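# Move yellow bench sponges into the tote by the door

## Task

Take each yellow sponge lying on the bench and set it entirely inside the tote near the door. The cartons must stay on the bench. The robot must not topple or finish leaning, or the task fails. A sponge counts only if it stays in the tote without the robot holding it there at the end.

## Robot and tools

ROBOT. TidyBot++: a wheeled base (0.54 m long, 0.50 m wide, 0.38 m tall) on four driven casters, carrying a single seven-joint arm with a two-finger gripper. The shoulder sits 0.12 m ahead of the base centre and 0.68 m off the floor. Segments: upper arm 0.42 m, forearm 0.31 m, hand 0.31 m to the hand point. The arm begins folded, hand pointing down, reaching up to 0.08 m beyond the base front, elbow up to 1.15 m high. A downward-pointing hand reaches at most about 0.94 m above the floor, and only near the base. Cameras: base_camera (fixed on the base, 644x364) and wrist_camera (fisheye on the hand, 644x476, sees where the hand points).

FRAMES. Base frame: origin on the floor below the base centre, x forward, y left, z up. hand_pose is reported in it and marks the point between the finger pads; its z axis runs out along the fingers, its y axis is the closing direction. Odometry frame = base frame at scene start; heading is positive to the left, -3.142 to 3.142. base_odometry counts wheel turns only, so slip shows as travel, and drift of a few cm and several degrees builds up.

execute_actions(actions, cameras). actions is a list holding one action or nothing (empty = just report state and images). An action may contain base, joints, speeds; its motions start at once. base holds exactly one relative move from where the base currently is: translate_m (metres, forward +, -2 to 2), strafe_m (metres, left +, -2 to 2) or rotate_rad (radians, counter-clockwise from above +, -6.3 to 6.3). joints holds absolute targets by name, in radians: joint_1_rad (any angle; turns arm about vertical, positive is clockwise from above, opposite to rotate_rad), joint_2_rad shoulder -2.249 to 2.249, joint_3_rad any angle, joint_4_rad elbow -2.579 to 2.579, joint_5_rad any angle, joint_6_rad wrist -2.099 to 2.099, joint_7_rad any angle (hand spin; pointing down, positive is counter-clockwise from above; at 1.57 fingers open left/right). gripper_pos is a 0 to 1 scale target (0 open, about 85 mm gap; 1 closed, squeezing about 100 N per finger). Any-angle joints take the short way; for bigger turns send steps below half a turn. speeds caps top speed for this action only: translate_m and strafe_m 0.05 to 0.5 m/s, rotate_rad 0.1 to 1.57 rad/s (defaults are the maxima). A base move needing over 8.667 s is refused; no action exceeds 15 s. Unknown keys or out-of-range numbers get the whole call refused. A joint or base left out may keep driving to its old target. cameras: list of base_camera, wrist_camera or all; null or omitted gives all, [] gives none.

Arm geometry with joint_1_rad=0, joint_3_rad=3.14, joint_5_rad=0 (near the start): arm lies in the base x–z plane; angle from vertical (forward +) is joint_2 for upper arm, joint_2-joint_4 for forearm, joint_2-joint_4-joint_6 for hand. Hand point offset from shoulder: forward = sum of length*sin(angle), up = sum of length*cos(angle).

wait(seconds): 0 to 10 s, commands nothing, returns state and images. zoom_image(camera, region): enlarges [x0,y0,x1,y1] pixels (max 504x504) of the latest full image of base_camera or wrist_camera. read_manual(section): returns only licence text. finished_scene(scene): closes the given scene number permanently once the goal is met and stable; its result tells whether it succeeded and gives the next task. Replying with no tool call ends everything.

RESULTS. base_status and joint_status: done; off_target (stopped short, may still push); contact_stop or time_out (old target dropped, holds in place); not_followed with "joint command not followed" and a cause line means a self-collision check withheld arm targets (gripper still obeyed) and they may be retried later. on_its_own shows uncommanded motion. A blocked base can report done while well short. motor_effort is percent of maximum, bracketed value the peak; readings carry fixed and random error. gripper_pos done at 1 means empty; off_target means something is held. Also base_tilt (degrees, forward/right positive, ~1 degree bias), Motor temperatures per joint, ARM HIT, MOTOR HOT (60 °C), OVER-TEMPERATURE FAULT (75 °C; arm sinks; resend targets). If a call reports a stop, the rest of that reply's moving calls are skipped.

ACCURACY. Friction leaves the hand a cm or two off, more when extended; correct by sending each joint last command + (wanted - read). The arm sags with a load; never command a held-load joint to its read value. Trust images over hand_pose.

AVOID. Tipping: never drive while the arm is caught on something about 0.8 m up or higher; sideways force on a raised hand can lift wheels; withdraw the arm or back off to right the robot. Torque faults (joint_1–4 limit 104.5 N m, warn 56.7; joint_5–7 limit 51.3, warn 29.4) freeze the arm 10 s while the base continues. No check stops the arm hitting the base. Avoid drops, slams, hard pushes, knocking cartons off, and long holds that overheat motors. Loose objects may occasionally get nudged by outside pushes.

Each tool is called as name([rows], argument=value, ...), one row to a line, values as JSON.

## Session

execute_actions([
  {"joints":{"joint_2_rad":-0.2,"joint_3_rad":3.14,"joint_4_rad":-0.8,"joint_6_rad":-1.5}},
])

Scene clock: 2.90 s.
Motor temperatures (°C, as the motors report them): [28 27 28 28 38 34 40]
base_odometry: x=+0.000 y=+0.000 heading=+0.000 (m, m, rad; odometry frame)
base_tilt: forward=+0.5 right=-0.1 (deg)
base_status: not commanded
joint_positions: joint_1_rad=+0.039 joint_2_rad=-0.232 joint_3_rad=+3.118 joint_4_rad=-0.808 joint_5_rad=-0.028 joint_6_rad=-1.470 joint_7_rad=+1.580 gripper_pos=+0.000
joint_status: all done
motor_effort: joint_1_rad=+0(0) joint_2_rad=-5(10) joint_3_rad=+1(0) joint_4_rad=+12(18) joint_5_rad=+1(1) joint_6_rad=+8(8) joint_7_rad=+0(0) (%)
hand_pose: x=+0.4703 y=+0.0071 z=+1.2122 quat_wxyz=(-0.004, +0.854, +0.004, +0.521) (m; base frame)
pictures: base_camera, wrist_camera
Images, in order (width x height): base_camera 644x364, wrist_camera 644x476.

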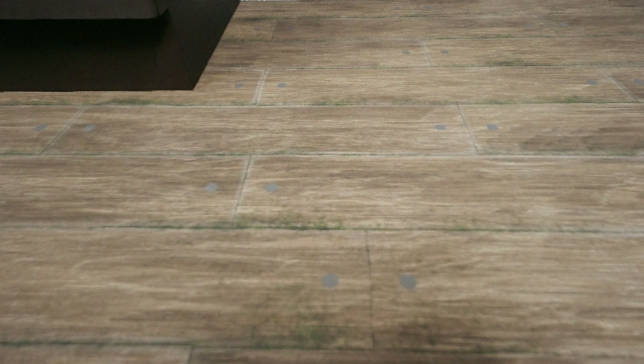

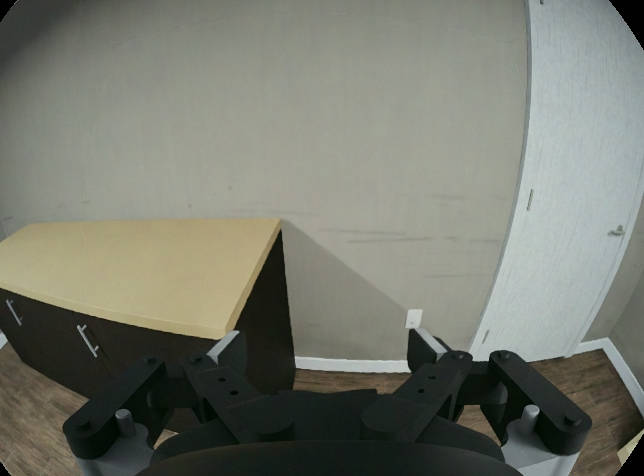

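execute_actions([
  {"joints":{"joint_1_rad":1.3,"joint_6_rad":-1.8}},
], cameras=["wrist_camera"])

execute_actions([
  {"joints":{"joint_1_rad":3.3,"joint_6_rad":-1.5}},
], cameras=["wrist_camera"])

Scene clock: 5.60 s.
Motor temperatures (°C, as the motors report them): [28 27 28 28 38 34 40]
base_odometry: x=+0.000 y=+0.000 heading=+0.000 (m, m, rad; odometry frame)
base_tilt: forward=+0.5 right=-0.1 (deg)
base_status: not commanded
joint_positions: joint_1_rad=+1.276 joint_2_rad=-0.228 joint_3_rad=+3.121 joint_4_rad=-0.808 joint_5_rad=-0.028 joint_6_rad=-1.771 joint_7_rad=+1.580 gripper_pos=+0.000
joint_status: all done
motor_effort: joint_1_rad=+0(0) joint_2_rad=-5(5) joint_3_rad=+1(2) joint_4_rad=+11(12) joint_5_rad=+1(0) joint_6_rad=+7(7) joint_7_rad=+0(0) (%)
hand_pose: x=+0.2228 y=-0.2800 z=+1.1354 quat_wxyz=(+0.220, +0.754, -0.532, +0.316) (m; base frame)
pictures: wrist_camera
Images, in order (width x height): wrist_camera 644x476.

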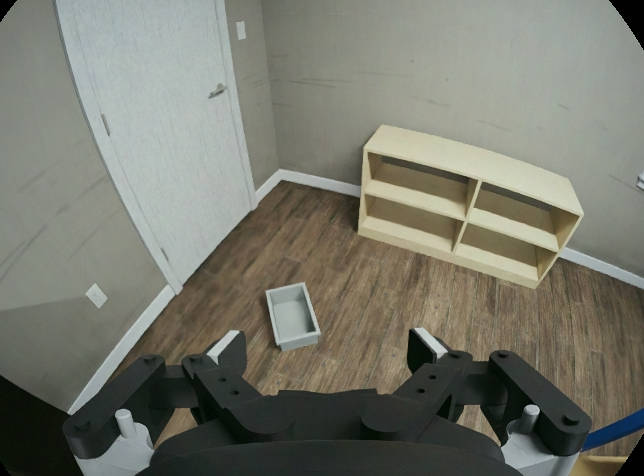

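Scene clock: 8.70 s.
Motor temperatures (°C, as the motors report them): [28 27 28 28 38 34 40]
base_odometry: x=+0.000 y=+0.000 heading=+0.000 (m, m, rad; odometry frame)
base_tilt: forward=+0.5 right=-0.1 (deg)
base_status: not commanded
joint_positions: joint_1_rad=+3.276 joint_2_rad=-0.226 joint_3_rad=+3.122 joint_4_rad=-0.808 joint_5_rad=-0.028 joint_6_rad=-1.530 joint_7_rad=+1.580 gripper_pos=+0.000
joint_status: all done
motor_effort: joint_1_rad=-1(1) joint_2_rad=-5(6) joint_3_rad=+1(1) joint_4_rad=+12(12) joint_5_rad=+0(0) joint_6_rad=+8(7) joint_7_rad=+0(0) (%)
hand_pose: x=-0.2250 y=+0.0273 z=+1.1942 quat_wxyz=(+0.492, -0.039, -0.869, -0.020) (m; base frame)
pictures: wrist_camera
Images, in order (width x height): wrist_camera 644x476.

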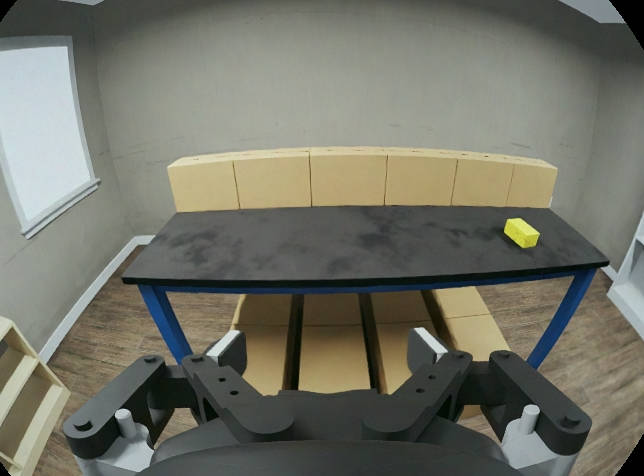

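execute_actions([
  {"base":{"rotate_rad":3.14},"joints":{"joint_1_rad":6.28}},
], cameras=[])

execute_actions([
  {"base":{"strafe_m":-0.75},"joints":{"joint_2_rad":0.1,"joint_4_rad":-1.0,"joint_6_rad":-1.1}},
])

Scene clock: 12.73 s.
Motor temperatures (°C, as the motors report them): [28 27 28 28 38 34 40]
base_odometry: x=+0.000 y=+0.000 heading=+3.139 (m, m, rad; odometry frame)
base_tilt: forward=+0.4 right=-0.1 (deg)
base_status: done
joint_positions: joint_1_rad=+6.256 joint_2_rad=-0.222 joint_3_rad=+3.123 joint_4_rad=-0.808 joint_5_rad=-0.028 joint_6_rad=-1.529 joint_7_rad=+1.580 gripper_pos=+0.000
joint_status: all done
motor_effort: joint_1_rad=-1(1) joint_2_rad=-5(7) joint_3_rad=+1(2) joint_4_rad=+12(12) joint_5_rad=+1(0) joint_6_rad=+8(8) joint_7_rad=+0(0) (%)
hand_pose: x=+0.4656 y=+0.0280 z=+1.1926 quat_wxyz=(+0.020, -0.871, -0.031, -0.490) (m; base frame)
pictures: none
No camera images: the call's "cameras" was empty. Leave "cameras" out to get every camera's image.

Scene clock: 15.60 s.
Motor temperatures (°C, as the motors report them): [28 27 28 28 38 34 40]
base_odometry: x=+0.001 y=+0.750 heading=+3.140 (m, m, rad; odometry frame)
base_tilt: forward=+0.5 right=+0.0 (deg)
base_status: done
joint_positions: joint_1_rad=+6.264 joint_2_rad=+0.110 joint_3_rad=+3.127 joint_4_rad=-1.003 joint_5_rad=-0.028 joint_6_rad=-1.129 joint_7_rad=+1.580 gripper_pos=+0.000
joint_status: all done
motor_effort: joint_1_rad=-1(0) joint_2_rad=-25(32) joint_3_rad=+0(3) joint_4_rad=+17(19) joint_5_rad=+0(2) joint_6_rad=+7(8) joint_7_rad=-1(1) (%)
hand_pose: x=+0.6902 y=+0.0280 z=+1.0452 quat_wxyz=(+0.020, -0.900, -0.019, -0.434) (m; base frame)
pictures: base_camera, wrist_camera
Images, in order (width x height): base_camera 644x364, wrist_camera 644x476.

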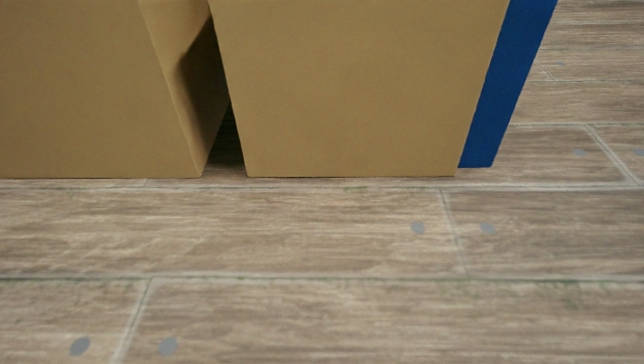

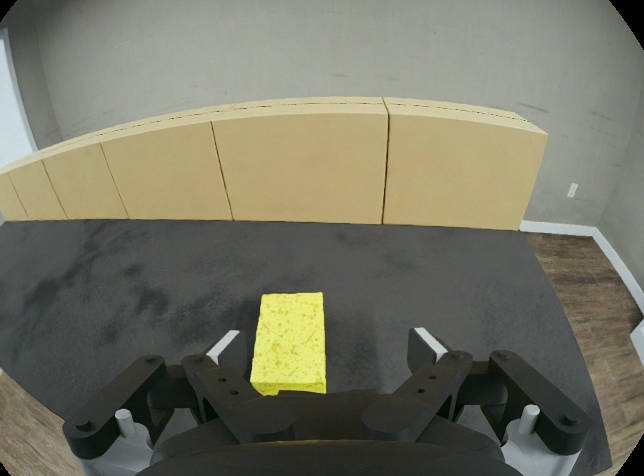

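execute_actions([
  {"base":{"strafe_m":0.028},"joints":{"joint_2_rad":0.2}},
], cameras=["wrist_camera"])

Scene clock: 16.83 s.
Motor temperatures (°C, as the motors report them): [28 27 28 28 38 34 40]
base_odometry: x=+0.001 y=+0.722 heading=+3.140 (m, m, rad; odometry frame)
base_tilt: forward=+0.5 right=+0.0 (deg)
base_status: done
joint_positions: joint_1_rad=+6.267 joint_2_rad=+0.188 joint_3_rad=+3.129 joint_4_rad=-1.003 joint_5_rad=-0.028 joint_6_rad=-1.129 joint_7_rad=+1.580 gripper_pos=+0.000
joint_status: all done
motor_effort: joint_1_rad=-1(3) joint_2_rad=-29(32) joint_3_rad=+0(3) joint_4_rad=+18(19) joint_5_rad=+0(0) joint_6_rad=+7(7) joint_7_rad=+0(0) (%)
hand_pose: x=+0.7167 y=+0.0256 z=+1.0000 quat_wxyz=(+0.019, -0.916, -0.016, -0.399) (m; base frame)
pictures: wrist_camera
Images, in order (width x height): wrist_camera 644x476.

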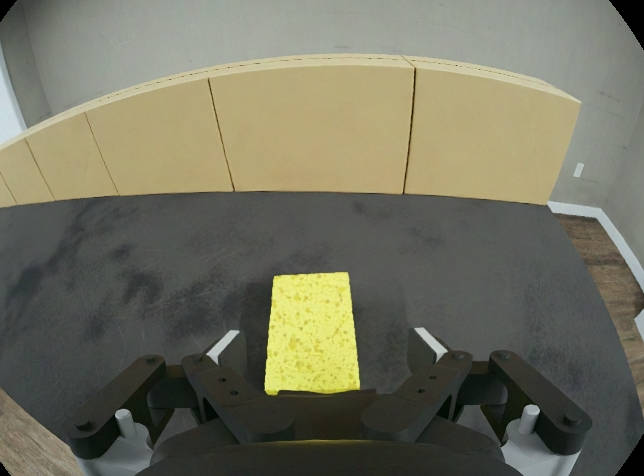

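execute_actions([
  {"base":{"strafe_m":0.008},"joints":{"joint_2_rad":0.32}},
], cameras=["wrist_camera"])

execute_actions([
  {"joints":{"gripper_pos":1}},
], cameras=[])

execute_actions([
  {"joints":{"joint_2_rad":-0.2}},
], cameras=["wrist_camera"])

Scene clock: 18.10 s.
Motor temperatures (°C, as the motors report them): [28 27 28 28 38 34 40]
base_odometry: x=+0.001 y=+0.714 heading=+3.140 (m, m, rad; odometry frame)
base_tilt: forward=+0.5 right=+0.0 (deg)
base_status: done
joint_positions: joint_1_rad=+6.268 joint_2_rad=+0.314 joint_3_rad=+3.130 joint_4_rad=-1.003 joint_5_rad=-0.028 joint_6_rad=-1.129 joint_7_rad=+1.580 gripper_pos=+0.000
joint_status: all done
motor_effort: joint_1_rad=-1(3) joint_2_rad=-34(37) joint_3_rad=+0(3) joint_4_rad=+18(19) joint_5_rad=+0(1) joint_6_rad=+6(7) joint_7_rad=+0(0) (%)
hand_pose: x=+0.7522 y=+0.0251 z=+0.9223 quat_wxyz=(+0.019, -0.940, -0.015, -0.341) (m; base frame)
pictures: wrist_camera
Images, in order (width x height): wrist_camera 644x476.

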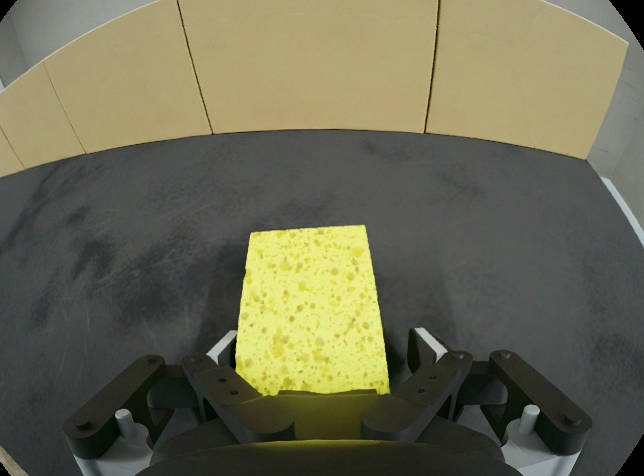

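Scene clock: 19.20 s.
Motor temperatures (°C, as the motors report them): [28 27 28 28 38 34 40]
base_odometry: x=+0.001 y=+0.714 heading=+3.140 (m, m, rad; odometry frame)
base_tilt: forward=+0.5 right=-0.1 (deg)
base_status: not commanded
joint_positions: joint_1_rad=+6.268 joint_2_rad=+0.313 joint_3_rad=+3.130 joint_4_rad=-1.000 joint_5_rad=-0.028 joint_6_rad=-1.125 joint_7_rad=+1.580 gripper_pos=+0.366
joint_status: gripper_pos off_target (ended at +0.366, target +1.000)
motor_effort: joint_1_rad=-1(1) joint_2_rad=-34(35) joint_3_rad=+0(1) joint_4_rad=+18(18) joint_5_rad=+0(2) joint_6_rad=+6(7) joint_7_rad=+0(0) (%)
hand_pose: x=+0.7536 y=+0.0251 z=+0.9251 quat_wxyz=(+0.019, -0.938, -0.015, -0.345) (m; base frame)
pictures: none
No camera images: the call's "cameras" was empty. Leave "cameras" out to get every camera's image.

Scene clock: 20.93 s.
Motor temperatures (°C, as the motors report them): [28 27 28 28 38 34 40]
base_odometry: x=+0.001 y=+0.714 heading=+3.140 (m, m, rad; odometry frame)
base_tilt: forward=+0.4 right=-0.1 (deg)
base_status: not commanded
joint_positions: joint_1_rad=+6.268 joint_2_rad=-0.201 joint_3_rad=+3.130 joint_4_rad=-0.998 joint_5_rad=-0.028 joint_6_rad=-1.125 joint_7_rad=+1.580 gripper_pos=+0.367
joint_status: all done
motor_effort: joint_1_rad=-1(1) joint_2_rad=-10(37) joint_3_rad=+1(0) joint_4_rad=+15(19) joint_5_rad=+1(0) joint_6_rad=+8(9) joint_7_rad=+0(0) (%)
hand_pose: x=+0.5516 y=+0.0220 z=+1.2067 quat_wxyz=(+0.018, -0.819, -0.018, -0.573) (m; base frame)
pictures: wrist_camera
Images, in order (width x height): wrist_camera 644x476.

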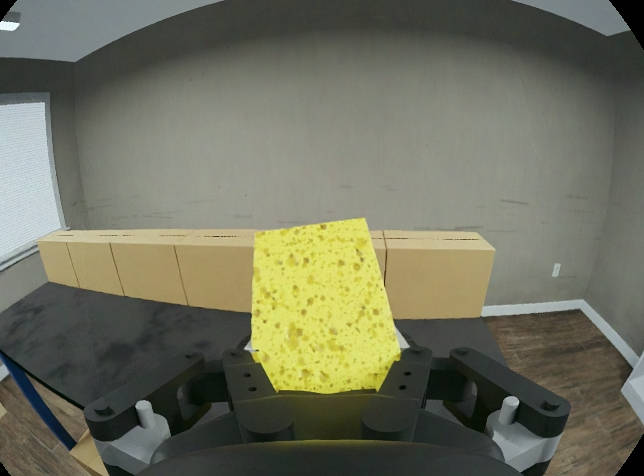

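execute_actions([
  {"base":{"strafe_m":0.91}},
], cameras=[])

execute_actions([
  {"base":{"rotate_rad":2.16}},
], cameras=[])

execute_actions([
  {"joints":{"joint_2_rad":1.4,"joint_6_rad":-0.74}},
])

Scene clock: 24.43 s.
Motor temperatures (°C, as the motors report them): [28 27 28 28 38 34 40]
base_odometry: x=+0.000 y=-0.196 heading=+3.140 (m, m, rad; odometry frame)
base_tilt: forward=+0.5 right=-0.1 (deg)
base_status: done
joint_positions: joint_1_rad=+6.268 joint_2_rad=-0.201 joint_3_rad=+3.134 joint_4_rad=-0.998 joint_5_rad=-0.028 joint_6_rad=-1.124 joint_7_rad=+1.580 gripper_pos=+0.367
joint_status: not commanded
motor_effort: joint_1_rad=-1(2) joint_2_rad=-10(11) joint_3_rad=+1(3) joint_4_rad=+15(16) joint_5_rad=+1(1) joint_6_rad=+9(9) joint_7_rad=+0(0) (%)
hand_pose: x=+0.5517 y=+0.0198 z=+1.2068 quat_wxyz=(+0.017, -0.819, -0.016, -0.573) (m; base frame)
pictures: none
No camera images: the call's "cameras" was empty. Leave "cameras" out to get every camera's image.

Scene clock: 27.10 s.
Motor temperatures (°C, as the motors report them): [28 27 28 28 38 34 40]
base_odometry: x=+0.000 y=-0.196 heading=-0.984 (m, m, rad; odometry frame)
base_tilt: forward=+0.6 right=+0.0 (deg)
base_status: done
joint_positions: joint_1_rad=+6.268 joint_2_rad=-0.201 joint_3_rad=+3.134 joint_4_rad=-0.998 joint_5_rad=-0.028 joint_6_rad=-1.124 joint_7_rad=+1.580 gripper_pos=+0.367
joint_status: not commanded
motor_effort: joint_1_rad=-1(2) joint_2_rad=-10(14) joint_3_rad=+1(2) joint_4_rad=+15(16) joint_5_rad=+1(1) joint_6_rad=+9(9) joint_7_rad=+0(0) (%)
hand_pose: x=+0.5517 y=+0.0197 z=+1.2068 quat_wxyz=(+0.017, -0.819, -0.016, -0.573) (m; base frame)
pictures: none
No camera images: the call's "cameras" was empty. Leave "cameras" out to get every camera's image.

Scene clock: 29.93 s.
Motor temperatures (°C, as the motors report them): [28 27 28 28 38 34 40]
base_odometry: x=+0.000 y=-0.196 heading=-0.984 (m, m, rad; odometry frame)
base_tilt: forward=+0.5 right=-0.1 (deg)
base_status: not commanded
joint_positions: joint_1_rad=+6.268 joint_2_rad=+1.387 joint_3_rad=+3.134 joint_4_rad=-1.000 joint_5_rad=-0.028 joint_6_rad=-0.770 joint_7_rad=+1.580 gripper_pos=+0.367
joint_status: all done
motor_effort: joint_1_rad=-1(1) joint_2_rad=-53(59) joint_3_rad=-1(1) joint_4_rad=+10(17) joint_5_rad=+1(0) joint_6_rad=+1(9) joint_7_rad=+0(0) (%)
hand_pose: x=+0.7429 y=+0.0211 z=+0.2186 quat_wxyz=(+0.013, -1.000, -0.003, +0.008) (m; base frame)
pictures: base_camera, wrist_camera
Images, in order (width x height): base_camera 644x364, wrist_camera 644x476.

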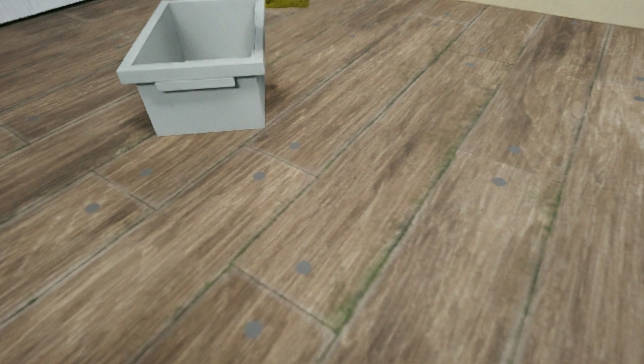

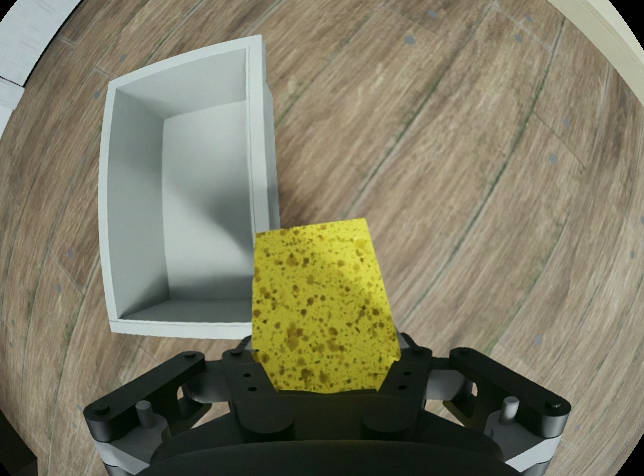

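execute_actions([
  {"base":{"strafe_m":0.15},"joints":{"joint_7_rad":1.7}},
], cameras=[])

execute_actions([
  {"base":{"translate_m":0.04},"joints":{"joint_2_rad":1.56,"joint_4_rad":-0.83}},
])

Scene clock: 31.60 s.
Motor temperatures (°C, as the motors report them): [28 27 28 28 38 34 40]
base_odometry: x=+0.125 y=-0.113 heading=-0.983 (m, m, rad; odometry frame)
base_tilt: forward=+0.5 right=-0.1 (deg)
base_status: done
joint_positions: joint_1_rad=+6.272 joint_2_rad=+1.387 joint_3_rad=+3.134 joint_4_rad=-1.000 joint_5_rad=-0.028 joint_6_rad=-0.769 joint_7_rad=+1.682 gripper_pos=+0.367
joint_status: all done
motor_effort: joint_1_rad=+0(4) joint_2_rad=-53(55) joint_3_rad=-1(3) joint_4_rad=+10(11) joint_5_rad=+0(0) joint_6_rad=+1(1) joint_7_rad=+0(0) (%)
hand_pose: x=+0.7431 y=+0.0188 z=+0.2186 quat_wxyz=(+0.014, -0.999, -0.052, +0.007) (m; base frame)
pictures: none
No camera images: the call's "cameras" was empty. Leave "cameras" out to get every camera's image.

Scene clock: 33.03 s.
Motor temperatures (°C, as the motors report them): [28 27 28 28 38 34 40]
base_odometry: x=+0.147 y=-0.146 heading=-0.983 (m, m, rad; odometry frame)
base_tilt: forward=+0.5 right=-0.1 (deg)
base_status: done
joint_positions: joint_1_rad=+6.272 joint_2_rad=+1.547 joint_3_rad=+3.134 joint_4_rad=-0.839 joint_5_rad=-0.028 joint_6_rad=-0.764 joint_7_rad=+1.682 gripper_pos=+0.367
joint_status: all done
motor_effort: joint_1_rad=-1(3) joint_2_rad=-54(58) joint_3_rad=-1(2) joint_4_rad=+11(12) joint_5_rad=+0(0) joint_6_rad=+1(2) joint_7_rad=+0(0) (%)
hand_pose: x=+0.7522 y=+0.0187 z=+0.1517 quat_wxyz=(+0.014, -0.999, -0.051, +0.004) (m; base frame)
pictures: base_camera, wrist_camera
Images, in order (width x height): base_camera 644x364, wrist_camera 644x476.

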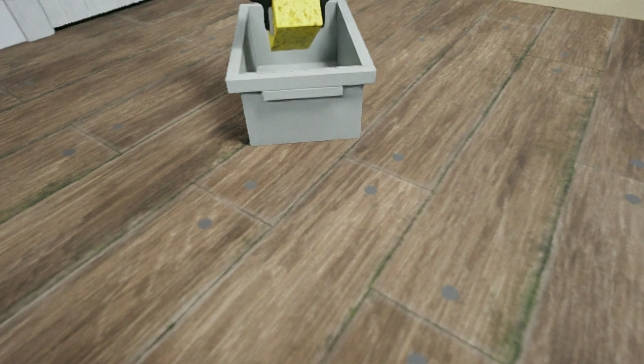

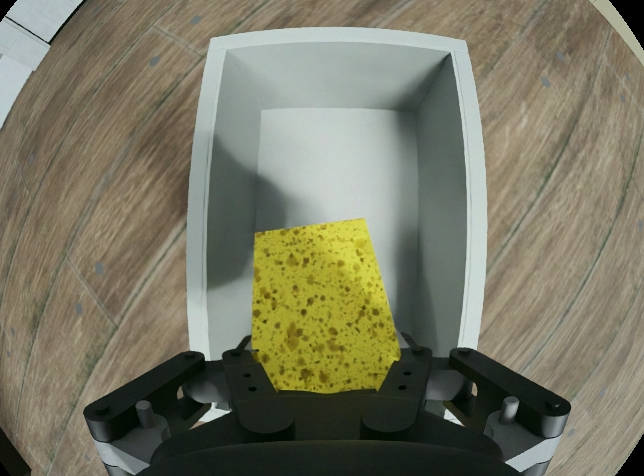

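execute_actions([
  {"joints":{"joint_2_rad":1.67,"joint_4_rad":-0.76}},
], cameras=[])

execute_actions([
  {"joints":{"gripper_pos":0.2}},
], cameras=[])

execute_actions([
  {"joints":{"joint_2_rad":1.35,"joint_4_rad":-1.0}},
], cameras=["wrist_camera"])

execute_actions([
  {"base":{"rotate_rad":-0.587},"joints":{"joint_2_rad":-0.2,"joint_4_rad":-0.8,"joint_6_rad":-1.5,"joint_7_rad":1.57,"gripper_pos":0}},
], cameras=[])

execute_actions([
  {"base":{"translate_m":-1.62}},
])

execute_actions([
  {"base":{"strafe_m":-1.45}},
])

Scene clock: 34.70 s.
Motor temperatures (°C, as the motors report them): [28 27 28 28 38 34 40]
base_odometry: x=+0.147 y=-0.146 heading=-0.983 (m, m, rad; odometry frame)
base_tilt: forward=+0.6 right=+0.0 (deg)
base_status: not commanded
joint_positions: joint_1_rad=+6.272 joint_2_rad=+1.661 joint_3_rad=+3.134 joint_4_rad=-0.768 joint_5_rad=-0.028 joint_6_rad=-0.764 joint_7_rad=+1.682 gripper_pos=+0.367
joint_status: all done
motor_effort: joint_1_rad=-1(2) joint_2_rad=-53(57) joint_3_rad=-1(1) joint_4_rad=+9(11) joint_5_rad=+1(0) joint_6_rad=+1(1) joint_7_rad=-1(0) (%)
hand_pose: x=+0.7277 y=+0.0183 z=+0.0955 quat_wxyz=(+0.014, -0.998, -0.051, +0.025) (m; base frame)
pictures: none
No camera images: the call's "cameras" was empty. Leave "cameras" out to get every camera's image.

Scene clock: 35.70 s.
Motor temperatures (°C, as the motors report them): [28 27 28 28 38 34 40]
base_odometry: x=+0.147 y=-0.146 heading=-0.983 (m, m, rad; odometry frame)
base_tilt: forward=+0.5 right=-0.1 (deg)
base_status: not commanded
joint_positions: joint_1_rad=+6.272 joint_2_rad=+1.661 joint_3_rad=+3.134 joint_4_rad=-0.768 joint_5_rad=-0.028 joint_6_rad=-0.764 joint_7_rad=+1.682 gripper_pos=+0.200
joint_status: all done
motor_effort: joint_1_rad=+0(2) joint_2_rad=-53(54) joint_3_rad=+0(1) joint_4_rad=+9(10) joint_5_rad=+1(0) joint_6_rad=+1(1) joint_7_rad=+0(0) (%)
hand_pose: x=+0.7277 y=+0.0183 z=+0.0955 quat_wxyz=(+0.014, -0.998, -0.051, +0.025) (m; base frame)
pictures: none
No camera images: the call's "cameras" was empty. Leave "cameras" out to get every camera's image.

Scene clock: 37.40 s.
Motor temperatures (°C, as the motors report them): [28 27 28 28 38 34 40]
base_odometry: x=+0.147 y=-0.146 heading=-0.983 (m, m, rad; odometry frame)
base_tilt: forward=+0.6 right=+0.0 (deg)
base_status: not commanded
joint_positions: joint_1_rad=+6.272 joint_2_rad=+1.348 joint_3_rad=+3.134 joint_4_rad=-0.989 joint_5_rad=-0.028 joint_6_rad=-0.764 joint_7_rad=+1.682 gripper_pos=+0.200
joint_status: all done
motor_effort: joint_1_rad=+0(0) joint_2_rad=-54(58) joint_3_rad=-1(1) joint_4_rad=+11(11) joint_5_rad=+1(1) joint_6_rad=+2(2) joint_7_rad=+0(0) (%)
hand_pose: x=+0.7678 y=+0.0190 z=+0.2456 quat_wxyz=(+0.012, -0.998, -0.052, -0.020) (m; base frame)
pictures: wrist_camera
Images, in order (width x height): wrist_camera 644x476.

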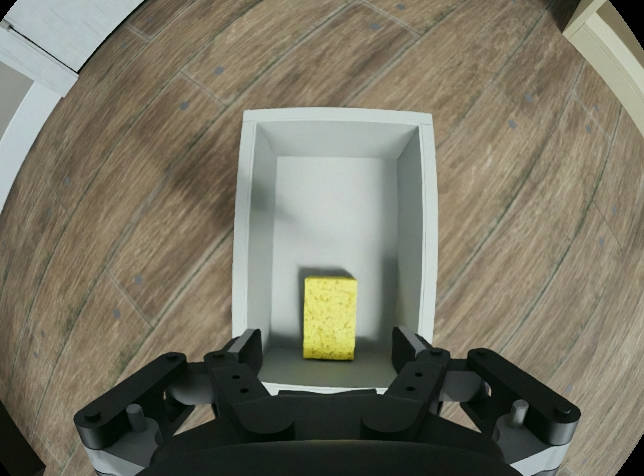

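Scene clock: 40.17 s.
Motor temperatures (°C, as the motors report them): [28 27 28 28 38 34 40]
base_odometry: x=+0.147 y=-0.147 heading=-1.569 (m, m, rad; odometry frame)
base_tilt: forward=+0.4 right=+0.0 (deg)
base_status: done
joint_positions: joint_1_rad=+6.291 joint_2_rad=-0.189 joint_3_rad=+3.147 joint_4_rad=-0.808 joint_5_rad=-0.028 joint_6_rad=-1.471 joint_7_rad=+1.600 gripper_pos=+0.000
joint_status: all done
motor_effort: joint_1_rad=-1(10) joint_2_rad=-6(59) joint_3_rad=+1(5) joint_4_rad=+12(18) joint_5_rad=+0(1) joint_6_rad=+8(8) joint_7_rad=-1(1) (%)
hand_pose: x=+0.4924 y=+0.0045 z=+1.1966 quat_wxyz=(+0.003, -0.865, -0.012, -0.502) (m; base frame)
pictures: none
No camera images: the call's "cameras" was empty. Leave "cameras" out to get every camera's image.

Scene clock: 44.77 s.
Motor temperatures (°C, as the motors report them): [28 27 28 28 38 34 40]
base_odometry: x=+0.146 y=+1.474 heading=-1.570 (m, m, rad; odometry frame)
base_tilt: forward=+0.5 right=+0.0 (deg)
base_status: done
joint_positions: joint_1_rad=+6.291 joint_2_rad=-0.194 joint_3_rad=+3.147 joint_4_rad=-0.807 joint_5_rad=-0.028 joint_6_rad=-1.473 joint_7_rad=+1.600 gripper_pos=+0.000
joint_status: not commanded
motor_effort: joint_1_rad=-1(1) joint_2_rad=-5(14) joint_3_rad=+1(1) joint_4_rad=+12(15) joint_5_rad=+0(0) joint_6_rad=+8(8) joint_7_rad=+0(1) (%)
hand_pose: x=+0.4898 y=+0.0045 z=+1.1985 quat_wxyz=(+0.002, -0.864, -0.012, -0.504) (m; base frame)
pictures: base_camera, wrist_camera
Images, in order (width x height): base_camera 644x364, wrist_camera 644x476.

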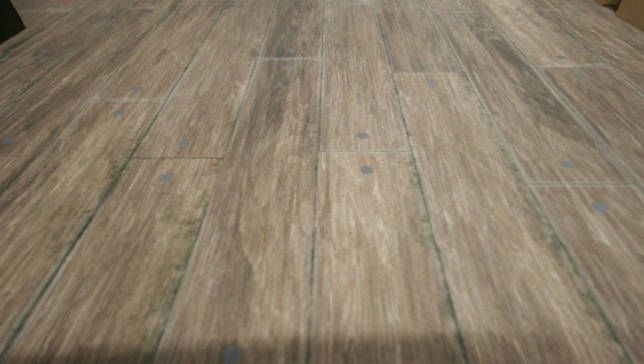

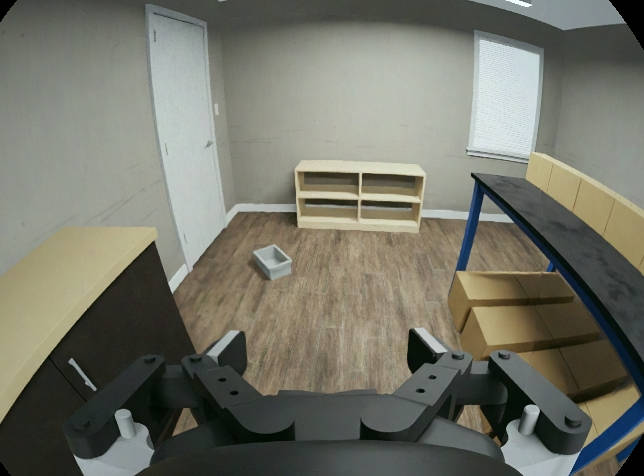

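Scene clock: 49.03 s.
Motor temperatures (°C, as the motors report them): [28 27 28 28 38 34 40]
base_odometry: x=-1.304 y=+1.473 heading=-1.570 (m, m, rad; odometry frame)
base_tilt: forward=+0.5 right=+0.0 (deg)
base_status: done
joint_positions: joint_1_rad=+6.291 joint_2_rad=-0.194 joint_3_rad=+3.147 joint_4_rad=-0.807 joint_5_rad=-0.028 joint_6_rad=-1.473 joint_7_rad=+1.600 gripper_pos=+0.000
joint_status: not commanded
motor_effort: joint_1_rad=-1(1) joint_2_rad=-7(8) joint_3_rad=+0(3) joint_4_rad=+13(13) joint_5_rad=+0(0) joint_6_rad=+8(8) joint_7_rad=+0(0) (%)
hand_pose: x=+0.4898 y=+0.0046 z=+1.1985 quat_wxyz=(+0.003, -0.864, -0.012, -0.504) (m; base frame)
pictures: base_camera, wrist_camera
Images, in order (width x height): base_camera 644x364, wrist_camera 644x476.

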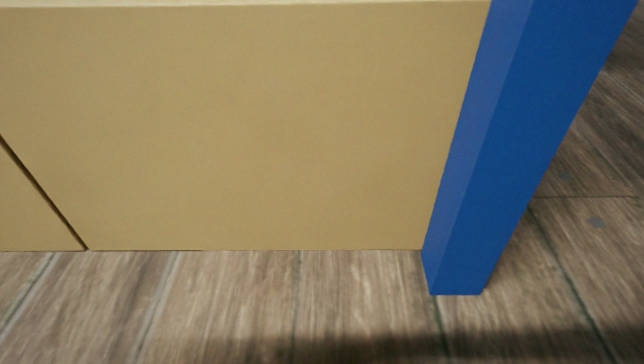

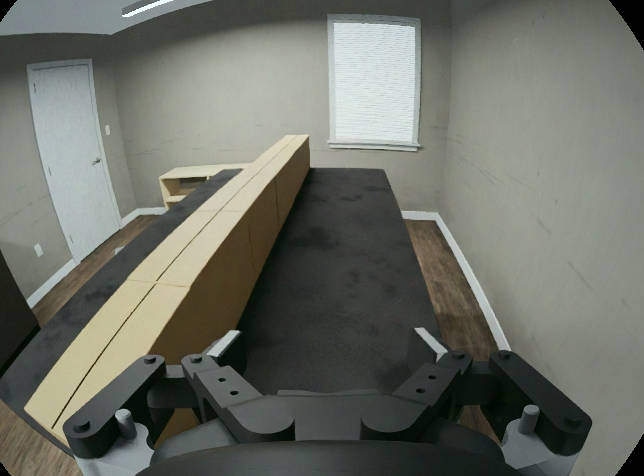

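Check the part hidden beneath the hand.

execute_actions([
  {"joints":{"joint_6_rad":-2.09,"joint_2_rad":-0.35,"joint_4_rad":-1.1}},
], cameras=["wrist_camera"])

Scene clock: 50.53 s.
Motor temperatures (°C, as the motors report them): [28 27 28 28 38 34 40]
base_odometry: x=-1.304 y=+1.473 heading=-1.570 (m, m, rad; odometry frame)
base_tilt: forward=+0.5 right=-0.1 (deg)
base_status: not commanded
joint_positions: joint_1_rad=+6.291 joint_2_rad=-0.331 joint_3_rad=+3.147 joint_4_rad=-1.089 joint_5_rad=-0.028 joint_6_rad=-2.067 joint_7_rad=+1.600 gripper_pos=+0.000
joint_status: all done
motor_effort: joint_1_rad=+0(1) joint_2_rad=-1(8) joint_3_rad=+1(1) joint_4_rad=+12(13) joint_5_rad=+0(0) joint_6_rad=+4(9) joint_7_rad=+0(0) (%)
hand_pose: x=+0.2954 y=+0.0061 z=+1.0122 quat_wxyz=(+0.009, -0.987, -0.016, -0.157) (m; base frame)
pictures: wrist_camera
Images, in order (width x height): wrist_camera 644x476.

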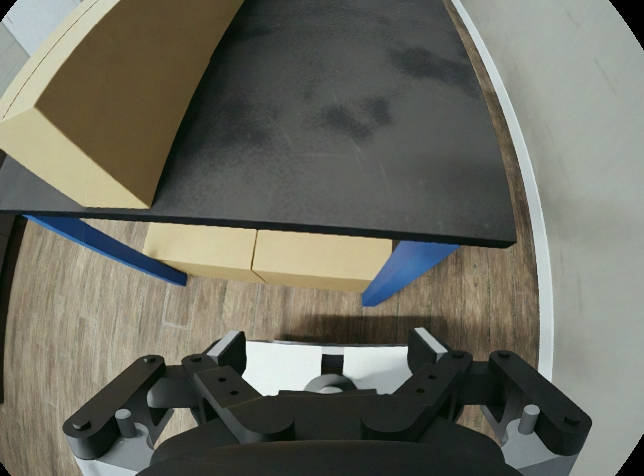

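finished_scene(scene=2)

The scene is finished: the task was done.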